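# Move yellow sponge from low shelf onto bench behind cartons

## Task

Take the yellow sponge off the low shelf and set it on the bench top so the whole sponge lies in the gap between the bench's row of cartons and the wall. None of those cartons may be moved or rotated from where they stood. The robot must not topple or be left leaning, or the task fails. The sponge has to stay there by itself; if it stays put only because the robot is holding or propping it, the task is not done.

## Robot and tools

ROBOT. A Rainbow Robotics RB-Y1: a wheeled base with two drive wheels and two rear casters, a folding torso (leg with ankle, knee, hip), a chest that can lean and yaw, a head with three cameras in total (head_camera, left_wrist_camera, right_wrist_camera) and two 7-joint arms with parallel grippers. The base is 0.66 m long and 0.58 m wide, and its front edge sits 0.10 m ahead of the drive axle. The base cannot move sideways. A crouched leg may poke out beyond the front edge.

FRAMES. Base frame: origin on the floor halfway between the drive wheels, x forward, y to the left, z up. The state reports chest, left_hand and right_hand in this frame. A hand point is the spot between its finger pads; fingers point along the hand's -z axis and close along its x axis. Printed hand positions can be off, more so when the arm is stretched. base_odometry is the base pose relative to where it started the scene, from wheel counts only (wheel slip looks like motion); heading is in radians, positive left, -3.142 to 3.142.

execute_actions(actions, cameras). actions is a list holding one action or nothing (empty list = just report state and images). An action may contain:
- base: exactly one of translate_m (metres, -3 to 3, a relative drive along the current heading, positive forward) or rotate_rad (radians, -3.2 to 3.2, a relative turn in place, positive counter-clockwise seen from above). Both are offsets from where the base last reported itself. A move needing over 8.667 s is refused.
- joints: a single dictionary keyed by joint name covering the torso, both arms and head; each value is an absolute target, radians except grippers in metres. Ranges: torso_squat_rad 0 to 1.2 (bigger lowers the chest); torso_shift_rad -0.3 to 0.6 (positive pushes hips forward); torso_pitch_rad -0.2 to 1.4 (positive leans forward); torso_yaw_rad -1.5 to 1.5 (positive left). Per arm (prefix left_ or right_): shoulder_pitch_rad -2.356 to 2.356 (0 hanging, negative raises forward); shoulder_roll_rad 0 to 3.141 on the left, -3.141 to 0 on the right (away from the body); shoulder_yaw_rad -2.094 to 2.094; elbow_rad -2.617 to 0.01 (negative bends); forearm_roll_rad -3.141 to 3.141; wrist_pitch_rad -1.57 to 1.919 (negative tips hand forward); hand_roll_rad -2.705 to 2.705; gripper_m 0 to 0.1 (pad gap). Yaw and roll signs are the same on both arms. head_pan_rad -0.523 to 0.523 (relative to chest, positive left); head_tilt_rad -0.35 to 1.57 (positive looks down). Tolerance for done is ±0.02 rad, ±0.004 m for grippers.
- speeds: caps for this action only, translate_m 0.05 to 0.4 m/s, rotate_rad 0.1 to 1.509 rad/s (defaults are the maxima).
- min_time_s: 0.1 to 8, the shortest duration for each arm and head motion.
All motions in one action begin together. A joint or base left out may still be driving to its earlier target. Unknown keys or out-of-range numbers get the call refused with no motion. cameras: list of names, or all; [] gives no images.
Torso joints must also satisfy: squat + shift <= 1.52; squat - shift + pitch <= 1.57; shift + 0.5 pitch - 0.4 squat <= 0.7; shift + 0.3 pitch - 0.5 squat <= 0.39, otherwise they stop short as off_target.

wait(seconds): 0 to 10; commands nothing and returns the same report.
zoom_image(camera, region): region [x0, y0, x1, y1] in pixels of that camera's latest full image, top-left origin, at most 504 by 504. head_camera is 896x504, wrist cameras 644x364.
read_manual(section): only "licences"; moves nothing.
finished_scene(scene): ends the numbered scene permanently and reports success; call it only once the sponge rests on its own in place.

RESULTS. base_status and joint_status say how each commanded motion ended: done; off_target (stopped short, may still push); contact_stop (torso or arm met strong resistance); time_out; stopped_with_arm (torso halted because an arm hit something); limit_stop_at_own_body (guard halted an arm or torso before it struck the robot); limit_stop_at_<name>; limit_stop_at_motor_heat. A stop in the torso group or one arm's group halts every joint of that group, which then holds where it is. "joint command not followed" plus a cause line means an arm's targets were blocked by the self-collision check (the gripper still moves); those joints show not_followed and may be retried later. on_its_own lists what this call did not command; "held at" is the held target, not the actual position. The pictures line gives the order of returned images. After any stop, first pull the arm back in its own action, then the torso. Exception: if both hands hold one object and the torso reports contact_stop at once with nothing in the way, resend every arm joint at its current joint_positions value, then the torso command.

GRASPING. To grip, command an opening at least 0.005 m below the object's width; off_target on the gripper is then expected.

AVOID. Arms striking or squeezing each other anywhere, fingers included (a hard press ends the run). The base does not halt on contact with furniture and can keep pushing; the leg can also shove the robot backward unnoticed. More than 3 kg per arm or heavy loads far forward may tip the robot, with nothing to stop it. Joint torque reaching its limit (elbow 32.4, wrist joints 22.5, shoulders 63 N m) freezes everything for 10 s. Long holding heats motors: MOTOR HOT from 65 °C, OVER-TEMPERATURE FAULT at 80 °C brakes the arm. Also avoid dropping, slamming or shoving objects, disturbing the cartons, and leaving the robot leaning. The robot keeps its last command while you compose replies, and loose items may occasionally get nudged.

Each tool is called after "Call:" as a command line: name --argument value for each argument, lists and objects as JSON in quotes; but a table of rows of numbers goes row by row, as --pt "numbers of a row", without its own name.

## Session

I'll start by checking the current state and camera images.

Call:
execute_actions --actions '[]'

Scene clock: 0.00 s.
base_odometry: x=+0.000 y=+0.000 heading=+0.000 (m, m, rad; odometry frame)
base_status: not commanded
joint_positions: torso_squat_rad=+0.350 torso_shift_rad=+0.000 torso_pitch_rad=+0.001 torso_yaw_rad=+0.000 left_shoulder_pitch_rad=-0.022 left_shoulder_roll_rad=+0.018 left_shoulder_yaw_rad=+0.012 left_elbow_rad=-0.118 left_forearm_roll_rad=-0.016 left_wrist_pitch_rad=-0.044 left_hand_roll_rad=-0.040 left_gripper_m=+0.101 right_shoulder_pitch_rad=-0.008 right_shoulder_roll_rad=+0.002 right_shoulder_yaw_rad=-0.006 right_elbow_rad=-0.151 right_forearm_roll_rad=-0.041 right_wrist_pitch_rad=+0.036 right_hand_roll_rad=-0.018 right_gripper_m=+0.101 head_pan_rad=+0.001 head_tilt_rad=+0.401
joint_status: not commanded
chest: x=-0.2274 y=-0.0004 z=+1.2476 quat_wxyz=(+1.000, +0.000, +0.001, +0.000) (m; base frame)
left_hand: x=-0.1448 y=+0.2338 z=+0.5679 quat_wxyz=(+0.995, +0.012, -0.090, -0.026) (m; base frame)
right_hand: x=-0.1572 y=-0.2186 z=+0.5651 quat_wxyz=(+0.998, +0.004, -0.061, -0.031) (m; base frame)
pictures: head_camera, left_wrist_camera, right_wrist_camera
Images, in order (width x height): head_camera 896x504, left_wrist_camera 644x364, right_wrist_camera 644x364.

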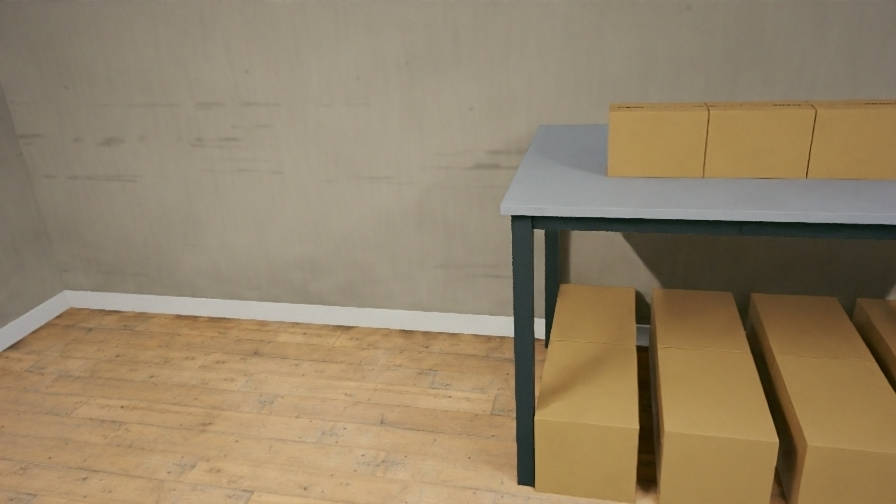

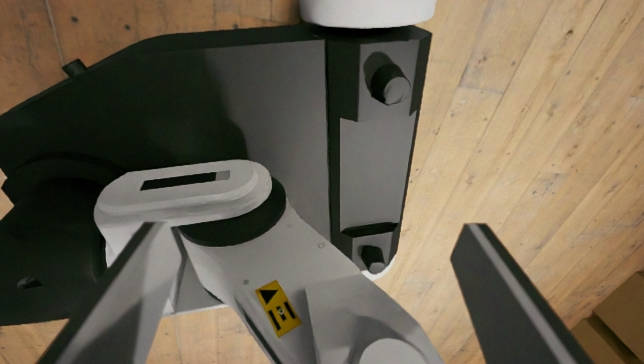

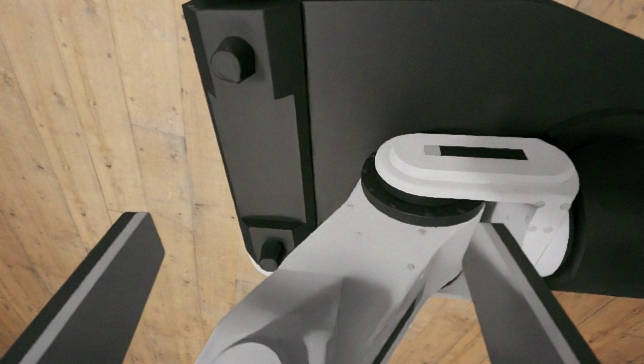

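Call:
execute_actions --actions '[{"joints": {"head_pan_rad": -0.52, "head_tilt_rad": 0.4}}]' --cameras '["head_camera"]'

Scene clock: 3.40 s.
base_odometry: x=+0.000 y=+0.000 heading=+0.000 (m, m, rad; odometry frame)
base_status: not commanded
joint_positions: torso_squat_rad=+0.350 torso_shift_rad=+0.000 torso_pitch_rad=+0.001 torso_yaw_rad=+0.000 left_shoulder_pitch_rad=-0.022 left_shoulder_roll_rad=+0.018 left_shoulder_yaw_rad=+0.012 left_elbow_rad=-0.118 left_forearm_roll_rad=-0.016 left_wrist_pitch_rad=-0.044 left_hand_roll_rad=-0.040 left_gripper_m=+0.101 right_shoulder_pitch_rad=-0.008 right_shoulder_roll_rad=+0.002 right_shoulder_yaw_rad=-0.006 right_elbow_rad=-0.151 right_forearm_roll_rad=-0.041 right_wrist_pitch_rad=+0.036 right_hand_roll_rad=-0.018 right_gripper_m=+0.101 head_pan_rad=-0.520 head_tilt_rad=+0.400
joint_status: all done
chest: x=-0.2274 y=-0.0004 z=+1.2476 quat_wxyz=(+1.000, +0.000, +0.001, +0.000) (m; base frame)
left_hand: x=-0.1448 y=+0.2338 z=+0.5679 quat_wxyz=(+0.995, +0.012, -0.090, -0.026) (m; base frame)
right_hand: x=-0.1572 y=-0.2186 z=+0.5651 quat_wxyz=(+0.998, +0.004, -0.061, -0.031) (m; base frame)
pictures: head_camera
camera_calibration (this result's frames):
head_camera: T_world_to_cam=[[-0.474382, -0.878891, -0.0501249, -0.0205215], [-0.312777, 0.221499, -0.923639, 1.33232], [0.82288, -0.42248, -0.379972, 0.660038], [0, 0, 0, 1]] pos_world=[-0.136149, -0.0342897, 1.48035]
Images, in order (width x height): head_camera 896x504.

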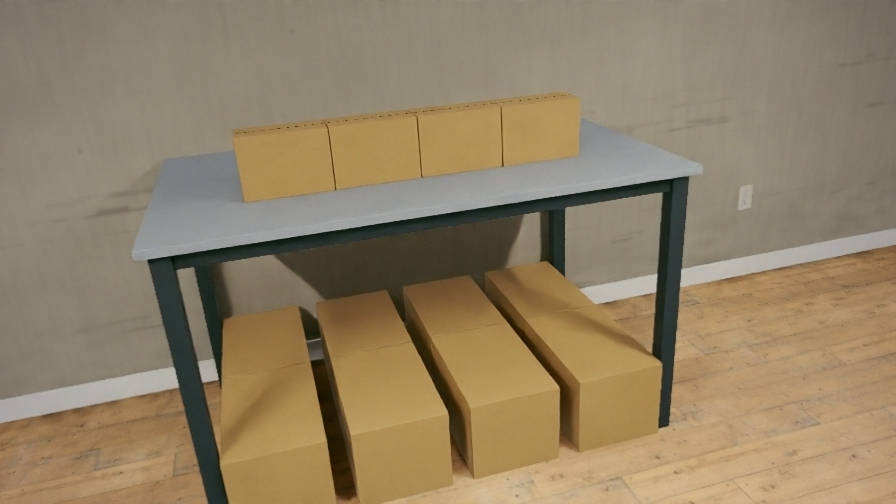

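Call:
execute_actions --actions '[{"joints": {"head_pan_rad": 0.52, "head_tilt_rad": 0.4}}]' --cameras '["head_camera"]'

Scene clock: 24.13 s.
base_odometry: x=+0.000 y=+0.000 heading=+0.000 (m, m, rad; odometry frame)
base_status: not commanded
joint_positions: torso_squat_rad=+0.350 torso_shift_rad=+0.000 torso_pitch_rad=+0.001 torso_yaw_rad=+0.000 left_shoulder_pitch_rad=-0.022 left_shoulder_roll_rad=+0.018 left_shoulder_yaw_rad=+0.012 left_elbow_rad=-0.118 left_forearm_roll_rad=-0.016 left_wrist_pitch_rad=-0.044 left_hand_roll_rad=-0.040 left_gripper_m=+0.101 right_shoulder_pitch_rad=-0.008 right_shoulder_roll_rad=+0.002 right_shoulder_yaw_rad=-0.006 right_elbow_rad=-0.151 right_forearm_roll_rad=-0.041 right_wrist_pitch_rad=+0.036 right_hand_roll_rad=-0.018 right_gripper_m=+0.101 head_pan_rad=+0.520 head_tilt_rad=+0.400
joint_status: all done
chest: x=-0.2274 y=-0.0004 z=+1.2476 quat_wxyz=(+1.000, +0.000, +0.001, +0.000) (m; base frame)
left_hand: x=-0.1448 y=+0.2338 z=+0.5679 quat_wxyz=(+0.995, +0.012, -0.090, -0.026) (m; base frame)
right_hand: x=-0.1572 y=-0.2186 z=+0.5651 quat_wxyz=(+0.998, +0.004, -0.061, -0.031) (m; base frame)
pictures: head_camera
camera_calibration (this result's frames):
head_camera: T_world_to_cam=[[0.517776, -0.853967, -0.0514616, 0.184905], [-0.34951, -0.156244, -0.923813, 1.32485], [0.780866, 0.496314, -0.379369, 0.651001], [0, 0, 0, 1]] pos_world=[-0.141036, 0.041801, 1.4804]
Images, in order (width x height): head_camera 896x504.

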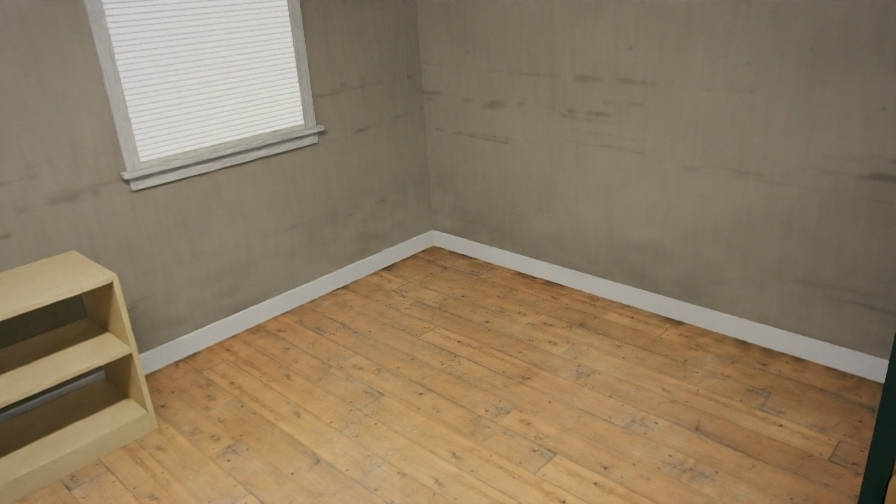

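Call:
execute_actions --actions '[{"base": {"rotate_rad": 1.2}, "joints": {"head_pan_rad": 0.0, "head_tilt_rad": 0.45}}]' --cameras '["head_camera"]'

Scene clock: 32.97 s.
base_odometry: x=+0.000 y=+0.000 heading=+1.200 (m, m, rad; odometry frame)
base_status: done
joint_positions: torso_squat_rad=+0.350 torso_shift_rad=+0.000 torso_pitch_rad=+0.001 torso_yaw_rad=+0.000 left_shoulder_pitch_rad=-0.022 left_shoulder_roll_rad=+0.018 left_shoulder_yaw_rad=+0.012 left_elbow_rad=-0.118 left_forearm_roll_rad=-0.016 left_wrist_pitch_rad=-0.044 left_hand_roll_rad=-0.040 left_gripper_m=+0.101 right_shoulder_pitch_rad=-0.008 right_shoulder_roll_rad=+0.002 right_shoulder_yaw_rad=-0.006 right_elbow_rad=-0.151 right_forearm_roll_rad=-0.041 right_wrist_pitch_rad=+0.036 right_hand_roll_rad=-0.018 right_gripper_m=+0.101 head_pan_rad=+0.000 head_tilt_rad=+0.450
joint_status: all done
chest: x=-0.2274 y=-0.0004 z=+1.2476 quat_wxyz=(+1.000, +0.000, +0.001, +0.000) (m; base frame)
left_hand: x=-0.1448 y=+0.2338 z=+0.5679 quat_wxyz=(+0.995, +0.012, -0.090, -0.026) (m; base frame)
right_hand: x=-0.1572 y=-0.2186 z=+0.5651 quat_wxyz=(+0.998, +0.004, -0.061, -0.031) (m; base frame)
pictures: head_camera
camera_calibration (this result's frames):
head_camera: T_world_to_cam=[[0.0224867, -0.998387, -0.052126, 0.0841617], [-0.427056, 0.0375504, -0.903445, 1.27955], [0.903945, 0.0425762, -0.425523, 0.74284], [0, 0, 0, 1]] pos_world=[-0.126937, 0.00435087, 1.47649]
Images, in order (width x height): head_camera 896x504.

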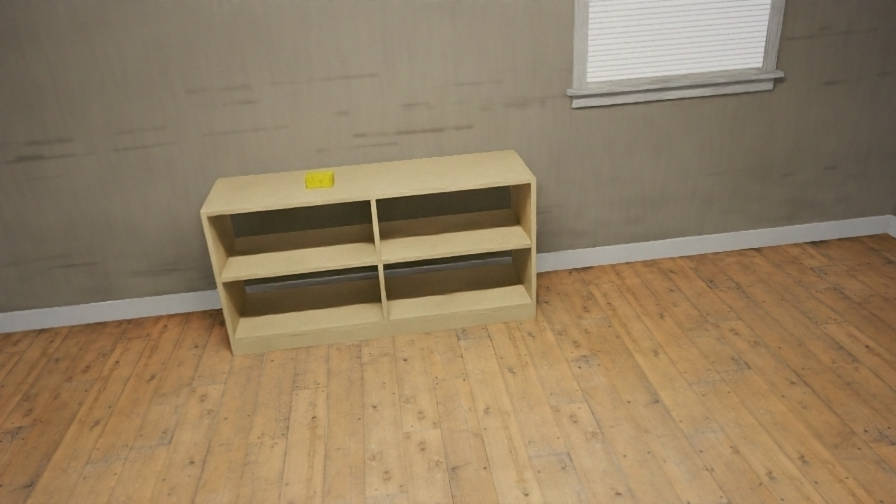

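Call:
zoom_image --camera "head_camera" --region '[190, 130, 550, 370]'

Region (190, 130, 550, 370) of head_camera's 896x504 image, scaled by 1.400, with more detail than that image has.

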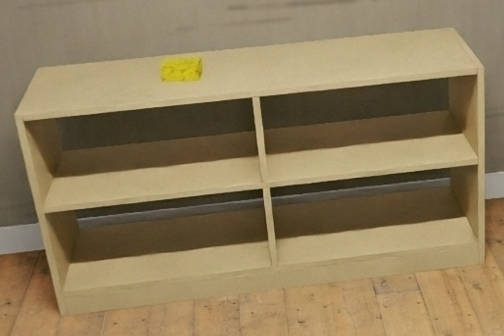

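Call:
execute_actions --actions '[{"base": {"rotate_rad": 0.158}}]' --cameras '["head_camera"]'

Scene clock: 97.07 s.
base_odometry: x=+0.000 y=+0.000 heading=+1.357 (m, m, rad; odometry frame)
base_status: done
joint_positions: torso_squat_rad=+0.350 torso_shift_rad=+0.000 torso_pitch_rad=+0.001 torso_yaw_rad=+0.000 left_shoulder_pitch_rad=-0.022 left_shoulder_roll_rad=+0.018 left_shoulder_yaw_rad=+0.012 left_elbow_rad=-0.118 left_forearm_roll_rad=-0.016 left_wrist_pitch_rad=-0.044 left_hand_roll_rad=-0.040 left_gripper_m=+0.101 right_shoulder_pitch_rad=-0.008 right_shoulder_roll_rad=+0.002 right_shoulder_yaw_rad=-0.006 right_elbow_rad=-0.151 right_forearm_roll_rad=-0.041 right_wrist_pitch_rad=+0.036 right_hand_roll_rad=-0.018 right_gripper_m=+0.101 head_pan_rad=+0.000 head_tilt_rad=+0.450
joint_status: not commanded
chest: x=-0.2274 y=-0.0004 z=+1.2476 quat_wxyz=(+1.000, +0.000, +0.001, +0.000) (m; base frame)
left_hand: x=-0.1448 y=+0.2338 z=+0.5679 quat_wxyz=(+0.995, +0.012, -0.090, -0.026) (m; base frame)
right_hand: x=-0.1572 y=-0.2186 z=+0.5651 quat_wxyz=(+0.998, +0.004, -0.061, -0.031) (m; base frame)
pictures: head_camera
camera_calibration (this result's frames):
head_camera: T_world_to_cam=[[0.0224848, -0.998386, -0.0521492, 0.0841849], [-0.427056, 0.0375723, -0.903444, 1.27955], [0.903946, 0.0425844, -0.425522, 0.742839], [0, 0, 0, 1]] pos_world=[-0.126937, 0.00434002, 1.47649]
Images, in order (width x height): head_camera 896x504.

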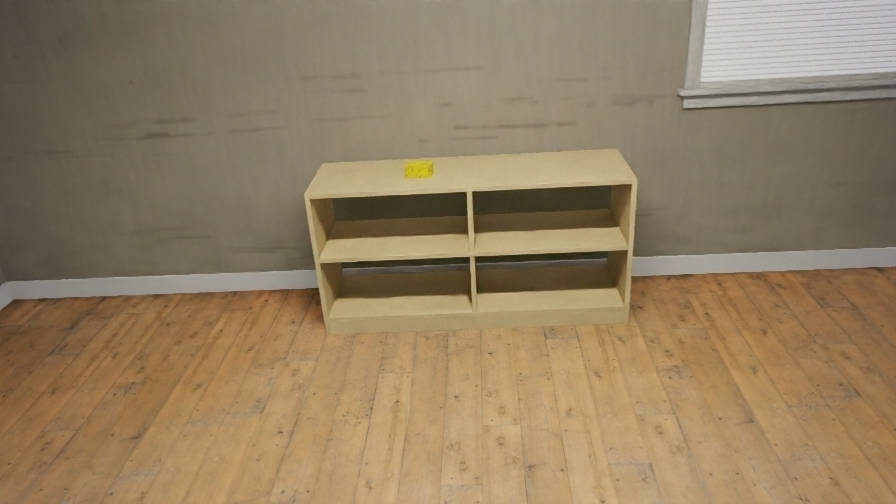

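Call:
execute_actions --actions '[{"base": {"translate_m": 2.0}, "joints": {"torso_pitch_rad": 0.7, "left_shoulder_pitch_rad": -0.926, "left_shoulder_roll_rad": 0.134, "left_shoulder_yaw_rad": 0.277, "left_elbow_rad": -1.4745, "left_forearm_roll_rad": 0.0, "left_wrist_pitch_rad": 1.67, "left_hand_roll_rad": 0.0, "right_shoulder_pitch_rad": -0.62, "right_shoulder_roll_rad": -0.07, "right_shoulder_yaw_rad": -0.2, "right_elbow_rad": -0.05, "head_pan_rad": 0.15, "head_tilt_rad": 0.35}, "min_time_s": 3}]'

Scene clock: 136.47 s.
base_odometry: x=+0.423 y=+1.954 heading=+1.357 (m, m, rad; odometry frame)
base_status: done
joint_positions: torso_squat_rad=+0.350 torso_shift_rad=+0.000 torso_pitch_rad=+0.700 torso_yaw_rad=+0.000 left_shoulder_pitch_rad=-0.926 left_shoulder_roll_rad=+0.134 left_shoulder_yaw_rad=+0.277 left_elbow_rad=-1.474 left_forearm_roll_rad=+0.000 left_wrist_pitch_rad=+1.670 left_hand_roll_rad=+0.000 left_gripper_m=+0.101 right_shoulder_pitch_rad=-0.620 right_shoulder_roll_rad=-0.070 right_shoulder_yaw_rad=-0.200 right_elbow_rad=-0.050 right_forearm_roll_rad=-0.041 right_wrist_pitch_rad=+0.036 right_hand_roll_rad=-0.018 right_gripper_m=+0.101 head_pan_rad=+0.150 head_tilt_rad=+0.350
joint_status: all done
chest: x=-0.0284 y=-0.0004 z=+1.1748 quat_wxyz=(+0.939, +0.000, +0.343, +0.000) (m; base frame)
left_hand: x=+0.3653 y=+0.2198 z=+0.7355 quat_wxyz=(+1.000, +0.000, +0.000, +0.000) (m; base frame)
right_hand: x=-0.0425 y=-0.2262 z=+0.4748 quat_wxyz=(+0.999, -0.005, +0.046, -0.029) (m; base frame)
pictures: head_camera, left_wrist_camera, right_wrist_camera
camera_calibration (this result's frames):
head_camera: T_world_to_cam=[[0.103162, -0.983034, -0.151662, 0.191258], [-0.863333, -0.0127705, -0.504473, 0.823263], [0.493978, 0.182978, -0.850003, 1.00017], [0, 0, 0, 1]] pos_world=[0.19696, 0.0155191, 1.29446]
left_wrist_camera: T_world_to_cam=[[0.999593, 0.0284648, -0.00187008, -0.368963], [0.0235709, -0.787252, 0.61618, -0.247944], [0.0160672, -0.615974, -0.787603, 0.796947], [0, 0, 0, 1]] pos_world=[0.361852, 0.306206, 0.779766]
right_wrist_camera: T_world_to_cam=[[-0.996297, 0.0502511, 0.0697707, -0.06285], [0.0823898, 0.790065, 0.607462, -0.0677004], [-0.0245978, 0.610961, -0.791279, 0.600211], [0, 0, 0, 1]] pos_world=[-0.0422756, -0.310059, 0.520444]
Images, in order (width x height): head_camera 896x504, left_wrist_camera 644x364, right_wrist_camera 644x364.

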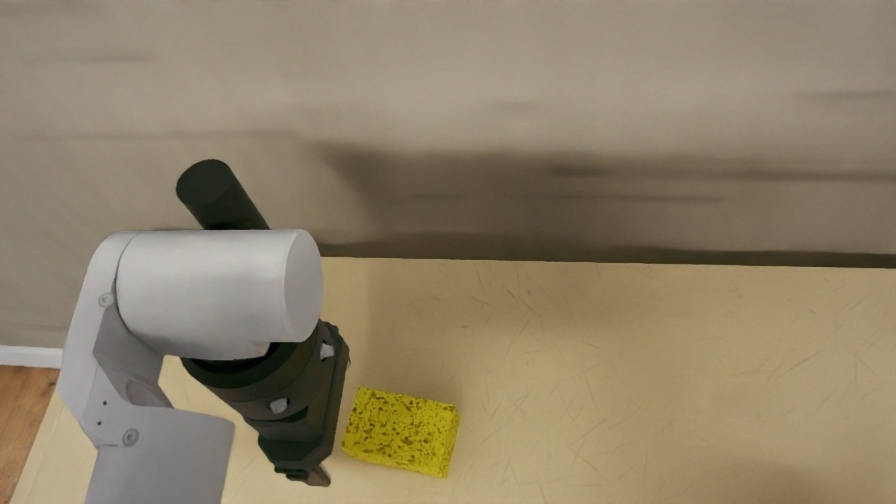

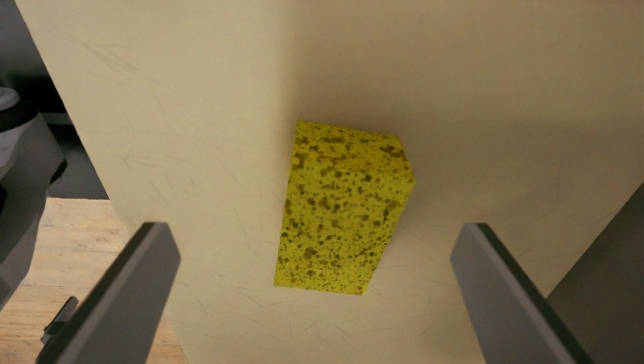

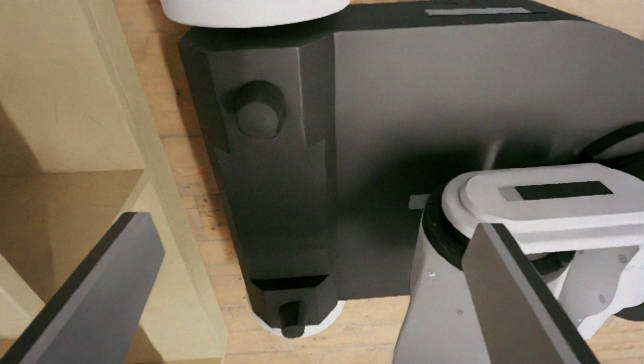

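Call:
execute_actions --actions '[{"joints": {"torso_squat_rad": 0.44, "left_shoulder_pitch_rad": -0.985, "left_shoulder_roll_rad": 0.106, "left_shoulder_yaw_rad": 0.119, "left_elbow_rad": -1.406, "left_forearm_roll_rad": 0.0, "left_wrist_pitch_rad": 1.6525, "left_hand_roll_rad": 0.055, "head_tilt_rad": 0.55}}]'

Scene clock: 173.57 s.
base_odometry: x=+0.423 y=+1.954 heading=+1.357 (m, m, rad; odometry frame)
base_status: not commanded
joint_positions: torso_squat_rad=+0.440 torso_shift_rad=+0.000 torso_pitch_rad=+0.700 torso_yaw_rad=+0.000 left_shoulder_pitch_rad=-0.985 left_shoulder_roll_rad=+0.106 left_shoulder_yaw_rad=+0.119 left_elbow_rad=-1.406 left_forearm_roll_rad=+0.000 left_wrist_pitch_rad=+1.653 left_hand_roll_rad=+0.055 left_gripper_m=+0.101 right_shoulder_pitch_rad=-0.620 right_shoulder_roll_rad=-0.070 right_shoulder_yaw_rad=-0.200 right_elbow_rad=-0.050 right_forearm_roll_rad=-0.041 right_wrist_pitch_rad=+0.036 right_hand_roll_rad=-0.018 right_gripper_m=+0.101 head_pan_rad=+0.150 head_tilt_rad=+0.550
joint_status: all done
chest: x=-0.0285 y=-0.0004 z=+1.1505 quat_wxyz=(+0.939, +0.000, +0.343, +0.000) (m; base frame)
left_hand: x=+0.3731 y=+0.1579 z=+0.7114 quat_wxyz=(+0.998, +0.000, +0.000, -0.060) (m; base frame)
right_hand: x=-0.0425 y=-0.2263 z=+0.4505 quat_wxyz=(+0.999, -0.005, +0.046, -0.029) (m; base frame)
pictures: head_camera, left_wrist_camera, right_wrist_camera
camera_calibration (this result's frames):
head_camera: T_world_to_cam=[[0.0925473, -0.984566, -0.148543, 0.184835], [-0.945003, -0.0398515, -0.324626, 0.588618], [0.313696, 0.170417, -0.934105, 1.10914], [0, 0, 0, 1]] pos_world=[0.191208, 0.0164236, 1.25459]
left_wrist_camera: T_world_to_cam=[[0.995829, -0.0912214, -0.00185079, -0.354697], [-0.0706894, -0.784197, 0.616473, -0.24754], [-0.0576869, -0.61377, -0.787374, 0.766662], [0, 0, 0, 1]] pos_world=[0.379945, 0.244079, 0.755594]
right_wrist_camera: T_world_to_cam=[[-0.996302, 0.0502288, 0.0697147, -0.0611372], [0.0823352, 0.790133, 0.60738, -0.0528508], [-0.0245759, 0.610874, -0.791347, 0.581045], [0, 0, 0, 1]] pos_world=[-0.0422799, -0.310115, 0.49617]
Images, in order (width x height): head_camera 896x504, left_wrist_camera 644x364, right_wrist_camera 644x364.

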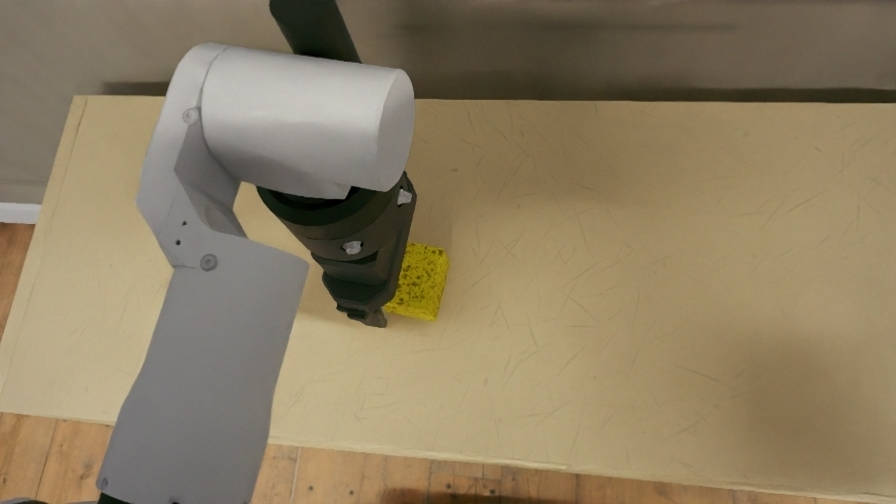

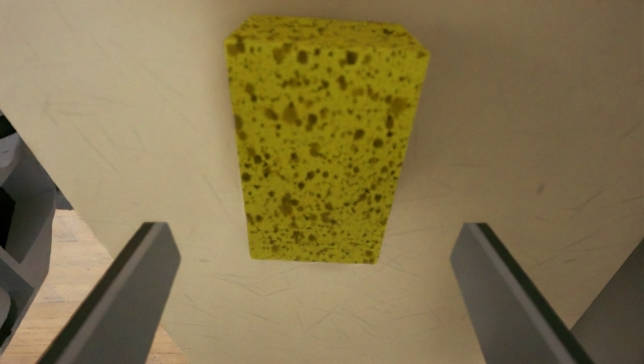

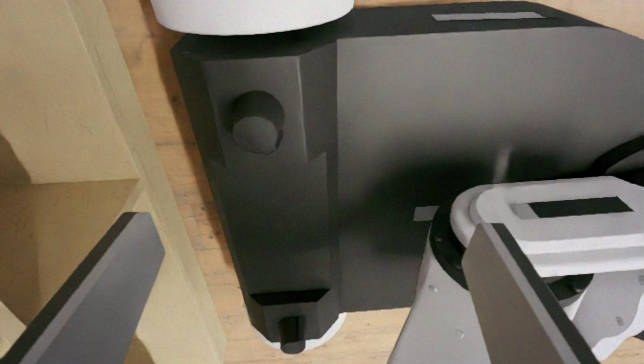

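Call:
execute_actions --actions '[{"joints": {"torso_squat_rad": 0.623, "left_hand_roll_rad": 0.035}}]' --cameras '["head_camera", "left_wrist_camera"]'

Scene clock: 188.57 s.
base_odometry: x=+0.423 y=+1.954 heading=+1.357 (m, m, rad; odometry frame)
base_status: not commanded
joint_positions: torso_squat_rad=+0.623 torso_shift_rad=+0.000 torso_pitch_rad=+0.700 torso_yaw_rad=+0.000 left_shoulder_pitch_rad=-0.985 left_shoulder_roll_rad=+0.106 left_shoulder_yaw_rad=+0.119 left_elbow_rad=-1.406 left_forearm_roll_rad=+0.000 left_wrist_pitch_rad=+1.653 left_hand_roll_rad=+0.035 left_gripper_m=+0.101 right_shoulder_pitch_rad=-0.620 right_shoulder_roll_rad=-0.070 right_shoulder_yaw_rad=-0.200 right_elbow_rad=-0.050 right_forearm_roll_rad=-0.041 right_wrist_pitch_rad=+0.036 right_hand_roll_rad=-0.018 right_gripper_m=+0.101 head_pan_rad=+0.150 head_tilt_rad=+0.550
joint_status: all done
chest: x=-0.0285 y=-0.0004 z=+1.0857 quat_wxyz=(+0.939, +0.000, +0.343, +0.000) (m; base frame)
left_hand: x=+0.3731 y=+0.1579 z=+0.6465 quat_wxyz=(+0.998, +0.000, +0.000, -0.070) (m; base frame)
right_hand: x=-0.0426 y=-0.2262 z=+0.3856 quat_wxyz=(+0.999, -0.005, +0.046, -0.029) (m; base frame)
pictures: head_camera, left_wrist_camera
camera_calibration (this result's frames):
head_camera: T_world_to_cam=[[0.0925425, -0.984566, -0.148546, 0.175227], [-0.945015, -0.0398523, -0.324591, 0.567523], [0.313661, 0.170417, -0.934117, 1.04858], [0, 0, 0, 1]] pos_world=[0.191202, 0.016444, 1.18974]
left_wrist_camera: T_world_to_cam=[[0.993813, -0.111047, -0.00189646, -0.350882], [-0.0862747, -0.782641, 0.616466, -0.20197], [-0.0699411, -0.612489, -0.787379, 0.719977], [0, 0, 0, 1]] pos_world=[0.381642, 0.243943, 0.690737]
Images, in order (width x height): head_camera 896x504, left_wrist_camera 644x364.

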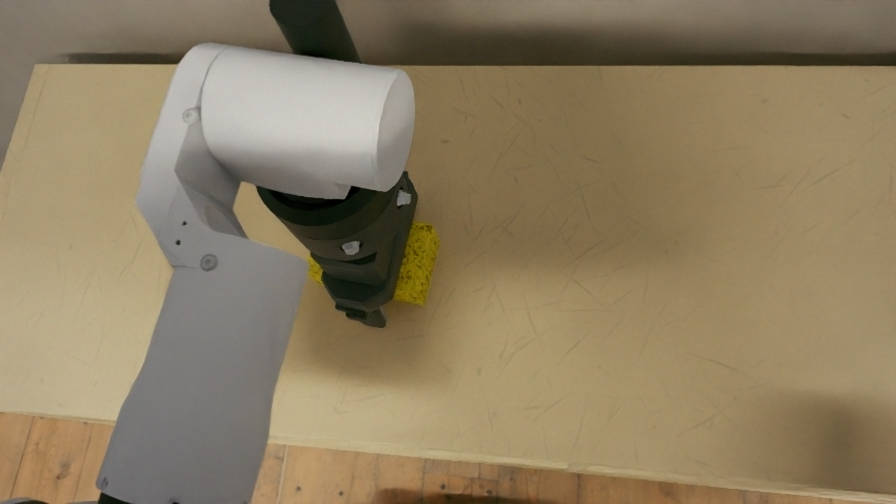

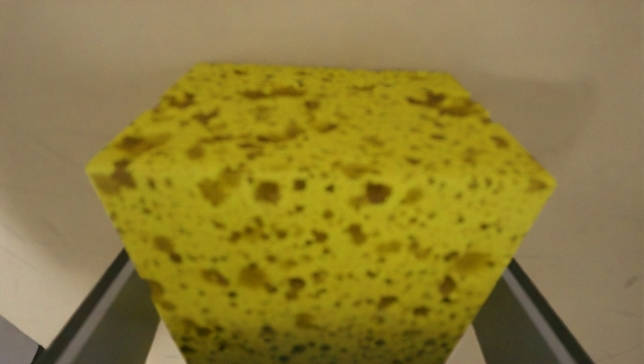

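Call:
execute_actions --actions '[{"joints": {"left_gripper_m": 0.05}}]' --cameras '["head_camera", "left_wrist_camera"]'

Scene clock: 197.03 s.
base_odometry: x=+0.423 y=+1.954 heading=+1.357 (m, m, rad; odometry frame)
base_status: not commanded
joint_positions: torso_squat_rad=+0.623 torso_shift_rad=+0.000 torso_pitch_rad=+0.700 torso_yaw_rad=+0.000 left_shoulder_pitch_rad=-0.985 left_shoulder_roll_rad=+0.106 left_shoulder_yaw_rad=+0.119 left_elbow_rad=-1.406 left_forearm_roll_rad=+0.000 left_wrist_pitch_rad=+1.653 left_hand_roll_rad=+0.035 left_gripper_m=+0.061 right_shoulder_pitch_rad=-0.620 right_shoulder_roll_rad=-0.070 right_shoulder_yaw_rad=-0.200 right_elbow_rad=-0.050 right_forearm_roll_rad=-0.041 right_wrist_pitch_rad=+0.036 right_hand_roll_rad=-0.018 right_gripper_m=+0.101 head_pan_rad=+0.150 head_tilt_rad=+0.550
joint_status: left_gripper_m off_target (ended at +0.061, target +0.050)
chest: x=-0.0285 y=-0.0004 z=+1.0857 quat_wxyz=(+0.939, +0.000, +0.343, +0.000) (m; base frame)
left_hand: x=+0.3731 y=+0.1579 z=+0.6465 quat_wxyz=(+0.998, +0.000, +0.000, -0.070) (m; base frame)
right_hand: x=-0.0426 y=-0.2262 z=+0.3856 quat_wxyz=(+0.999, -0.005, +0.046, -0.029) (m; base frame)
pictures: head_camera, left_wrist_camera
camera_calibration (this result's frames):
head_camera: T_world_to_cam=[[0.0925426, -0.984566, -0.148546, 0.175227], [-0.945015, -0.0398525, -0.324591, 0.567523], [0.313661, 0.170417, -0.934117, 1.04858], [0, 0, 0, 1]] pos_world=[0.191202, 0.0164442, 1.18974]
left_wrist_camera: T_world_to_cam=[[0.993813, -0.111047, -0.00189609, -0.350882], [-0.0862746, -0.78264, 0.616466, -0.20197], [-0.0699406, -0.612489, -0.787379, 0.719977], [0, 0, 0, 1]] pos_world=[0.381642, 0.243944, 0.690737]
Images, in order (width x height): head_camera 896x504, left_wrist_camera 644x364.

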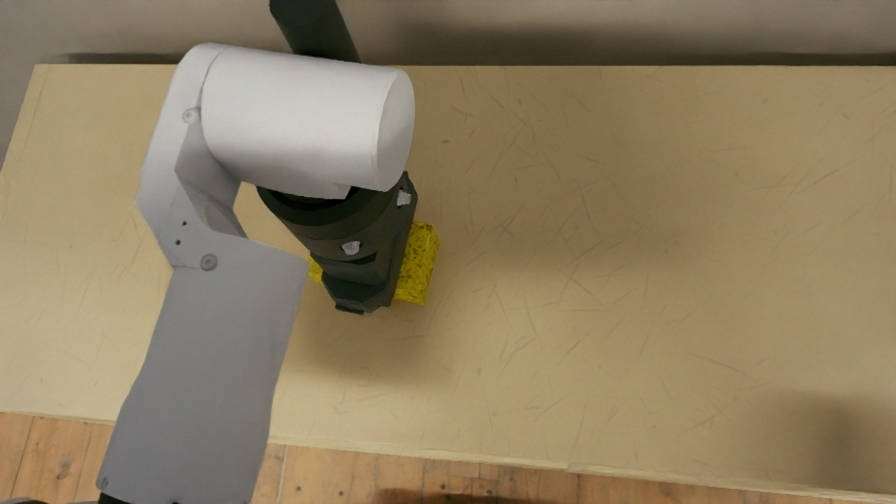

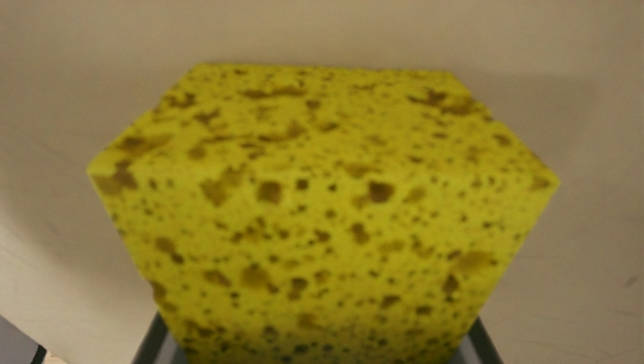

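Call:
execute_actions --actions '[{"base": {"translate_m": -0.36}, "joints": {"torso_squat_rad": 0.2, "torso_shift_rad": 0.2, "torso_pitch_rad": 0.4, "left_wrist_pitch_rad": 1.9, "right_shoulder_pitch_rad": -0.36, "right_shoulder_roll_rad": -0.03, "right_shoulder_yaw_rad": -0.12, "head_pan_rad": 0.0, "head_tilt_rad": 0.3}, "min_time_s": 1.5}]' --cameras '["head_camera", "left_wrist_camera"]'

Scene clock: 270.90 s.
base_odometry: x=+0.347 y=+1.603 heading=+1.358 (m, m, rad; odometry frame)
base_status: done
joint_positions: torso_squat_rad=+0.200 torso_shift_rad=+0.200 torso_pitch_rad=+0.400 torso_yaw_rad=+0.000 left_shoulder_pitch_rad=-0.985 left_shoulder_roll_rad=+0.106 left_shoulder_yaw_rad=+0.119 left_elbow_rad=-1.406 left_forearm_roll_rad=+0.000 left_wrist_pitch_rad=+1.900 left_hand_roll_rad=+0.035 left_gripper_m=+0.061 right_shoulder_pitch_rad=-0.360 right_shoulder_roll_rad=-0.030 right_shoulder_yaw_rad=-0.120 right_elbow_rad=-0.050 right_forearm_roll_rad=-0.041 right_wrist_pitch_rad=+0.036 right_hand_roll_rad=-0.018 right_gripper_m=+0.101 head_pan_rad=+0.000 head_tilt_rad=+0.300
joint_status: all done
chest: x=+0.0288 y=-0.0004 z=+1.2379 quat_wxyz=(+0.980, +0.000, +0.199, +0.000) (m; base frame)
left_hand: x=+0.4870 y=+0.1676 z=+0.9273 quat_wxyz=(+0.997, +0.023, -0.027, -0.067) (m; base frame)
right_hand: x=+0.0312 y=-0.2267 z=+0.5481 quat_wxyz=(+0.999, -0.004, +0.022, -0.029) (m; base frame)
pictures: head_camera, left_wrist_camera
camera_calibration (this result's frames):
head_camera: T_world_to_cam=[[0.00900927, -0.998387, -0.0560519, 0.0822056], [-0.636216, 0.0375222, -0.770598, 1.22938], [0.771459, 0.0426036, -0.634851, 0.740971], [0, 0, 0, 1]] pos_world=[0.20978, 0.00437605, 1.42237]
left_wrist_camera: T_world_to_cam=[[0.993165, -0.105668, 0.0495718, -0.510832], [-0.114836, -0.808703, 0.576899, -0.302648], [-0.0208706, -0.578648, -0.81531, 0.951347], [0, 0, 0, 1]] pos_world=[0.49244, 0.251765, 0.975563]
Images, in order (width x height): head_camera 896x504, left_wrist_camera 644x364.

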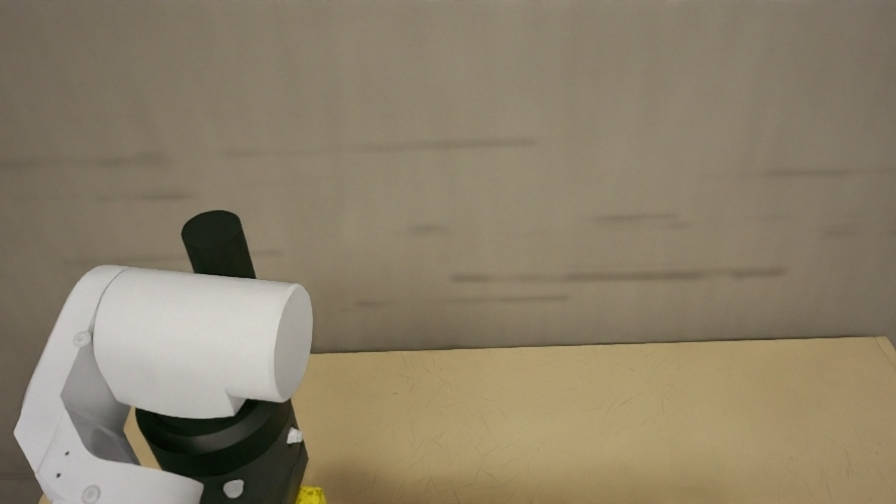

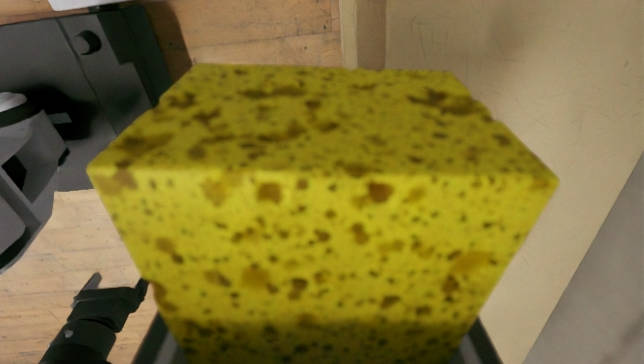

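Call:
execute_actions --actions '[{"base": {"rotate_rad": -1.95}, "joints": {"left_shoulder_pitch_rad": -0.423, "left_shoulder_roll_rad": 0.03, "left_shoulder_yaw_rad": 0.141, "left_elbow_rad": -1.12, "left_wrist_pitch_rad": 1.12, "left_hand_roll_rad": 0.0, "head_pan_rad": -0.35, "head_tilt_rad": 0.05}, "min_time_s": 2.5}]' --cameras '["head_camera", "left_wrist_camera"]'

Scene clock: 285.17 s.
base_odometry: x=+0.347 y=+1.603 heading=-0.592 (m, m, rad; odometry frame)
base_status: done
joint_positions: torso_squat_rad=+0.200 torso_shift_rad=+0.200 torso_pitch_rad=+0.400 torso_yaw_rad=+0.000 left_shoulder_pitch_rad=-0.423 left_shoulder_roll_rad=+0.030 left_shoulder_yaw_rad=+0.141 left_elbow_rad=-1.120 left_forearm_roll_rad=+0.000 left_wrist_pitch_rad=+1.120 left_hand_roll_rad=+0.000 left_gripper_m=+0.061 right_shoulder_pitch_rad=-0.360 right_shoulder_roll_rad=-0.030 right_shoulder_yaw_rad=-0.120 right_elbow_rad=-0.050 right_forearm_roll_rad=-0.041 right_wrist_pitch_rad=+0.036 right_hand_roll_rad=-0.018 right_gripper_m=+0.101 head_pan_rad=-0.350 head_tilt_rad=+0.050
joint_status: all done
chest: x=+0.0288 y=-0.0004 z=+1.2379 quat_wxyz=(+0.980, +0.000, +0.199, +0.000) (m; base frame)
left_hand: x=+0.3085 y=+0.2208 z=+0.6660 quat_wxyz=(+1.000, +0.001, +0.000, +0.000) (m; base frame)
right_hand: x=+0.0312 y=-0.2267 z=+0.5481 quat_wxyz=(+0.999, -0.004, +0.022, -0.029) (m; base frame)
pictures: head_camera, left_wrist_camera
camera_calibration (this result's frames):
head_camera: T_world_to_cam=[[-0.295166, -0.951903, 0.0822054, -0.074605], [-0.41186, 0.0491292, -0.909922, 1.39786], [0.862119, -0.302435, -0.406552, 0.406558], [0, 0, 0, 1]] pos_world=[0.203199, -0.0167352, 1.44336]
left_wrist_camera: T_world_to_cam=[[0.999591, 0.0285671, -0.00140329, -0.312617], [0.0233836, -0.787992, 0.615241, -0.202164], [0.0164699, -0.615022, -0.788338, 0.743853], [0, 0, 0, 1]] pos_world=[0.304966, 0.307113, 0.710348]
Images, in order (width x height): head_camera 896x504, left_wrist_camera 644x364.

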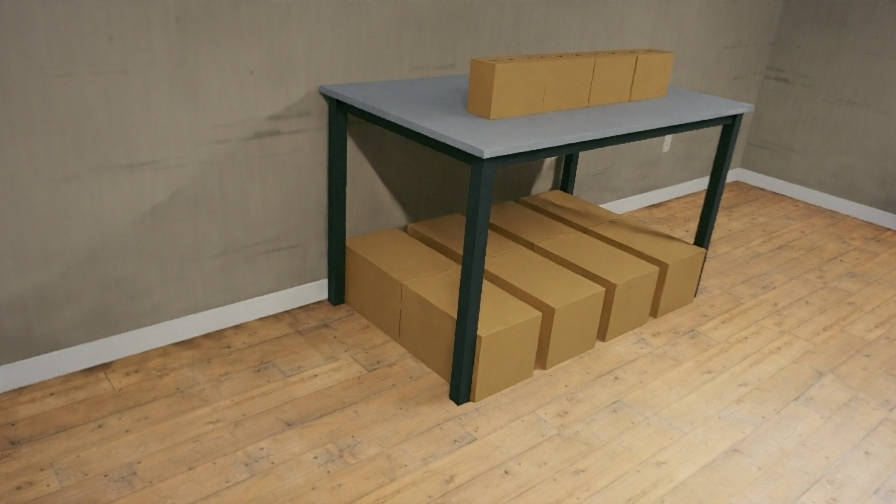

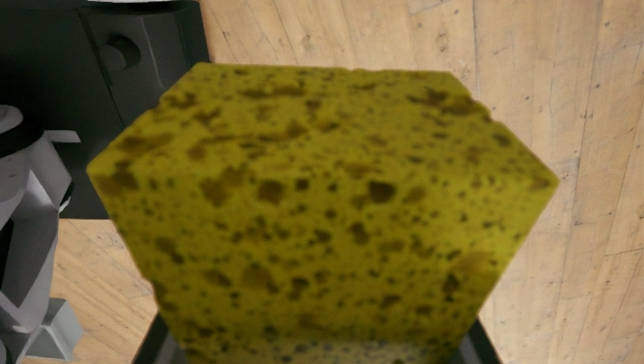

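Call:
execute_actions --actions '[{"base": {"translate_m": 2.0}, "joints": {"head_pan_rad": -0.1, "head_tilt_rad": 0.35}}]' --cameras '["head_camera", "left_wrist_camera"]'

Scene clock: 328.73 s.
base_odometry: x=+2.007 y=+0.487 heading=-0.592 (m, m, rad; odometry frame)
base_status: done
joint_positions: torso_squat_rad=+0.200 torso_shift_rad=+0.200 torso_pitch_rad=+0.400 torso_yaw_rad=+0.000 left_shoulder_pitch_rad=-0.423 left_shoulder_roll_rad=+0.030 left_shoulder_yaw_rad=+0.141 left_elbow_rad=-1.120 left_forearm_roll_rad=+0.000 left_wrist_pitch_rad=+1.120 left_hand_roll_rad=+0.000 left_gripper_m=+0.061 right_shoulder_pitch_rad=-0.360 right_shoulder_roll_rad=-0.030 right_shoulder_yaw_rad=-0.120 right_elbow_rad=-0.050 right_forearm_roll_rad=-0.041 right_wrist_pitch_rad=+0.036 right_hand_roll_rad=-0.018 right_gripper_m=+0.101 head_pan_rad=-0.100 head_tilt_rad=+0.350
joint_status: all done
chest: x=+0.0288 y=-0.0004 z=+1.2379 quat_wxyz=(+0.980, +0.000, +0.199, +0.000) (m; base frame)
left_hand: x=+0.3083 y=+0.2208 z=+0.6659 quat_wxyz=(+1.000, +0.001, +0.000, +0.000) (m; base frame)
right_hand: x=+0.0312 y=-0.2267 z=+0.5481 quat_wxyz=(+0.999, -0.004, +0.022, -0.029) (m; base frame)
pictures: head_camera, left_wrist_camera
camera_calibration (this result's frames):
head_camera: T_world_to_cam=[[-0.0857389, -0.996163, -0.0175497, 0.0398141], [-0.669099, 0.0706222, -0.73981, 1.19009], [0.738211, -0.051688, -0.672587, 0.798379], [0, 0, 0, 1]] pos_world=[0.21033, -0.00311887, 1.41812]
left_wrist_camera: T_world_to_cam=[[0.999588, 0.0286357, -0.00184636, -0.312162], [0.0237108, -0.788008, 0.615208, -0.202121], [0.016162, -0.614999, -0.788363, 0.743873], [0, 0, 0, 1]] pos_world=[0.304804, 0.307147, 0.710212]
Images, in order (width x height): head_camera 896x504, left_wrist_camera 644x364.

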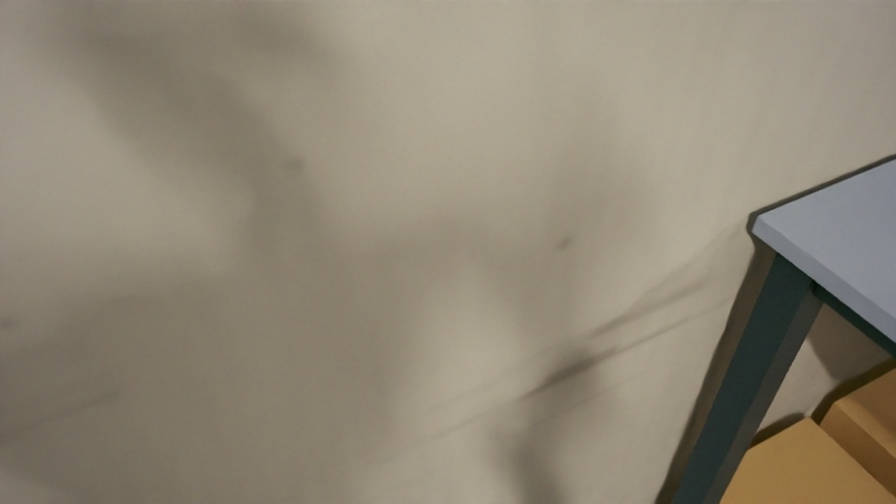

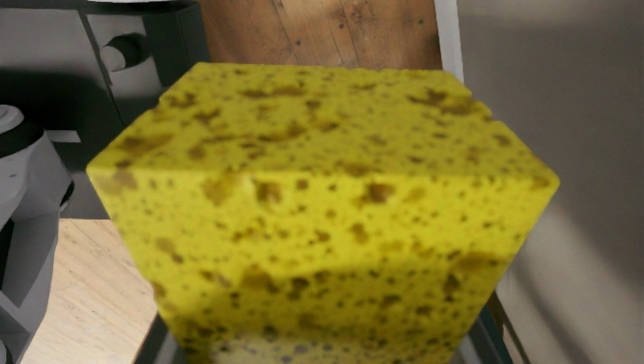

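Call:
execute_actions --actions '[{"base": {"rotate_rad": -1.176}, "joints": {"left_shoulder_pitch_rad": -1.389, "left_shoulder_roll_rad": 0.373, "left_shoulder_yaw_rad": 0.398, "left_elbow_rad": -0.8355, "left_forearm_roll_rad": 0.0, "left_wrist_pitch_rad": 1.845, "left_hand_roll_rad": -0.1, "head_pan_rad": 0.0, "head_tilt_rad": 0.25}, "min_time_s": 4.0}]'

Scene clock: 392.67 s.
base_odometry: x=+2.007 y=+0.487 heading=-1.767 (m, m, rad; odometry frame)
base_status: done
joint_positions: torso_squat_rad=+0.200 torso_shift_rad=+0.200 torso_pitch_rad=+0.400 torso_yaw_rad=+0.000 left_shoulder_pitch_rad=-1.389 left_shoulder_roll_rad=+0.373 left_shoulder_yaw_rad=+0.398 left_elbow_rad=-0.836 left_forearm_roll_rad=+0.000 left_wrist_pitch_rad=+1.845 left_hand_roll_rad=-0.100 left_gripper_m=+0.061 right_shoulder_pitch_rad=-0.360 right_shoulder_roll_rad=-0.030 right_shoulder_yaw_rad=-0.120 right_elbow_rad=-0.050 right_forearm_roll_rad=-0.041 right_wrist_pitch_rad=+0.036 right_hand_roll_rad=-0.018 right_gripper_m=+0.101 head_pan_rad=+0.000 head_tilt_rad=+0.250
joint_status: all done
chest: x=+0.0288 y=-0.0004 z=+1.2379 quat_wxyz=(+0.980, +0.000, +0.199, +0.000) (m; base frame)
left_hand: x=+0.5627 y=+0.2699 z=+1.0002 quat_wxyz=(+1.000, +0.000, +0.000, +0.000) (m; base frame)
right_hand: x=+0.0312 y=-0.2267 z=+0.5481 quat_wxyz=(+0.999, -0.004, +0.022, -0.029) (m; base frame)
pictures: head_camera, left_wrist_camera, right_wrist_camera
camera_calibration (this result's frames):
head_camera: T_world_to_cam=[[0.0117213, -0.998389, -0.0555137, 0.0810975], [-0.597035, 0.0375476, -0.801336, 1.26789], [0.80213, 0.0425363, -0.595633, 0.681538], [0, 0, 0, 1]] pos_world=[0.209341, 0.00437069, 1.42645]
left_wrist_camera: T_world_to_cam=[[0.999588, 0.0286477, -0.00176778, -0.567324], [0.0236482, -0.787111, 0.616358, -0.376488], [0.0162658, -0.616146, -0.787464, 1.03294], [0, 0, 0, 1]] pos_world=[0.559192, 0.356355, 1.04445]
right_wrist_camera: T_world_to_cam=[[-0.998509, 0.0501411, 0.0215735, 0.0319705], [0.0528781, 0.79046, 0.610227, -0.118414], [0.0135445, 0.610458, -0.791933, 0.659382], [0, 0, 0, 1]] pos_world=[0.0292533, -0.310527, 0.593756]
Images, in order (width x height): head_camera 896x504, left_wrist_camera 644x364, right_wrist_camera 644x364.

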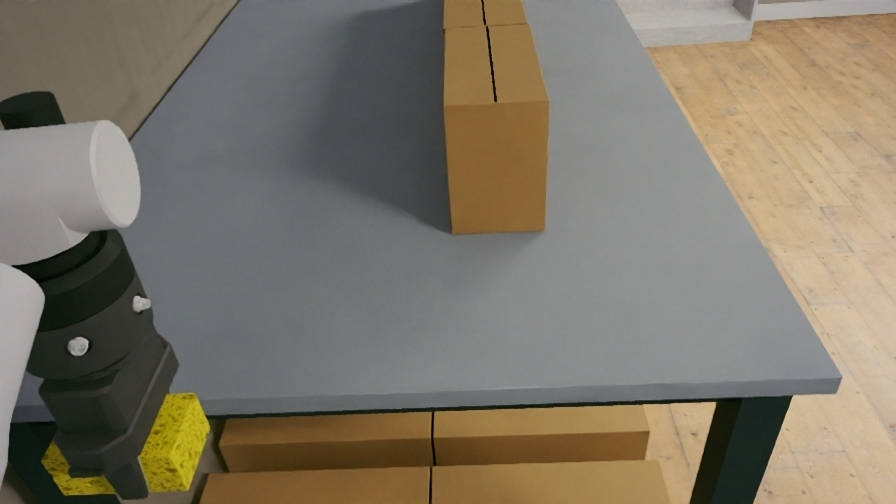

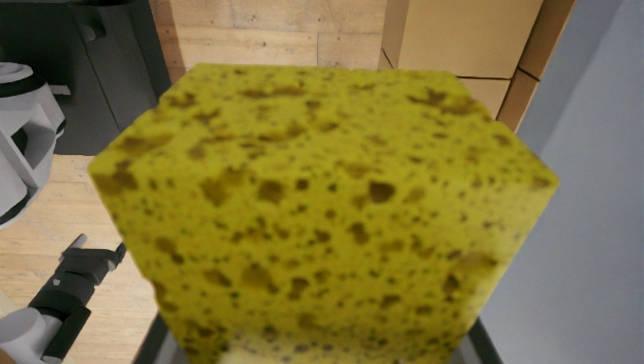

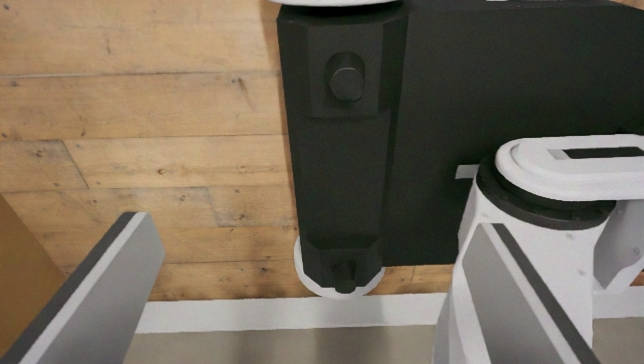

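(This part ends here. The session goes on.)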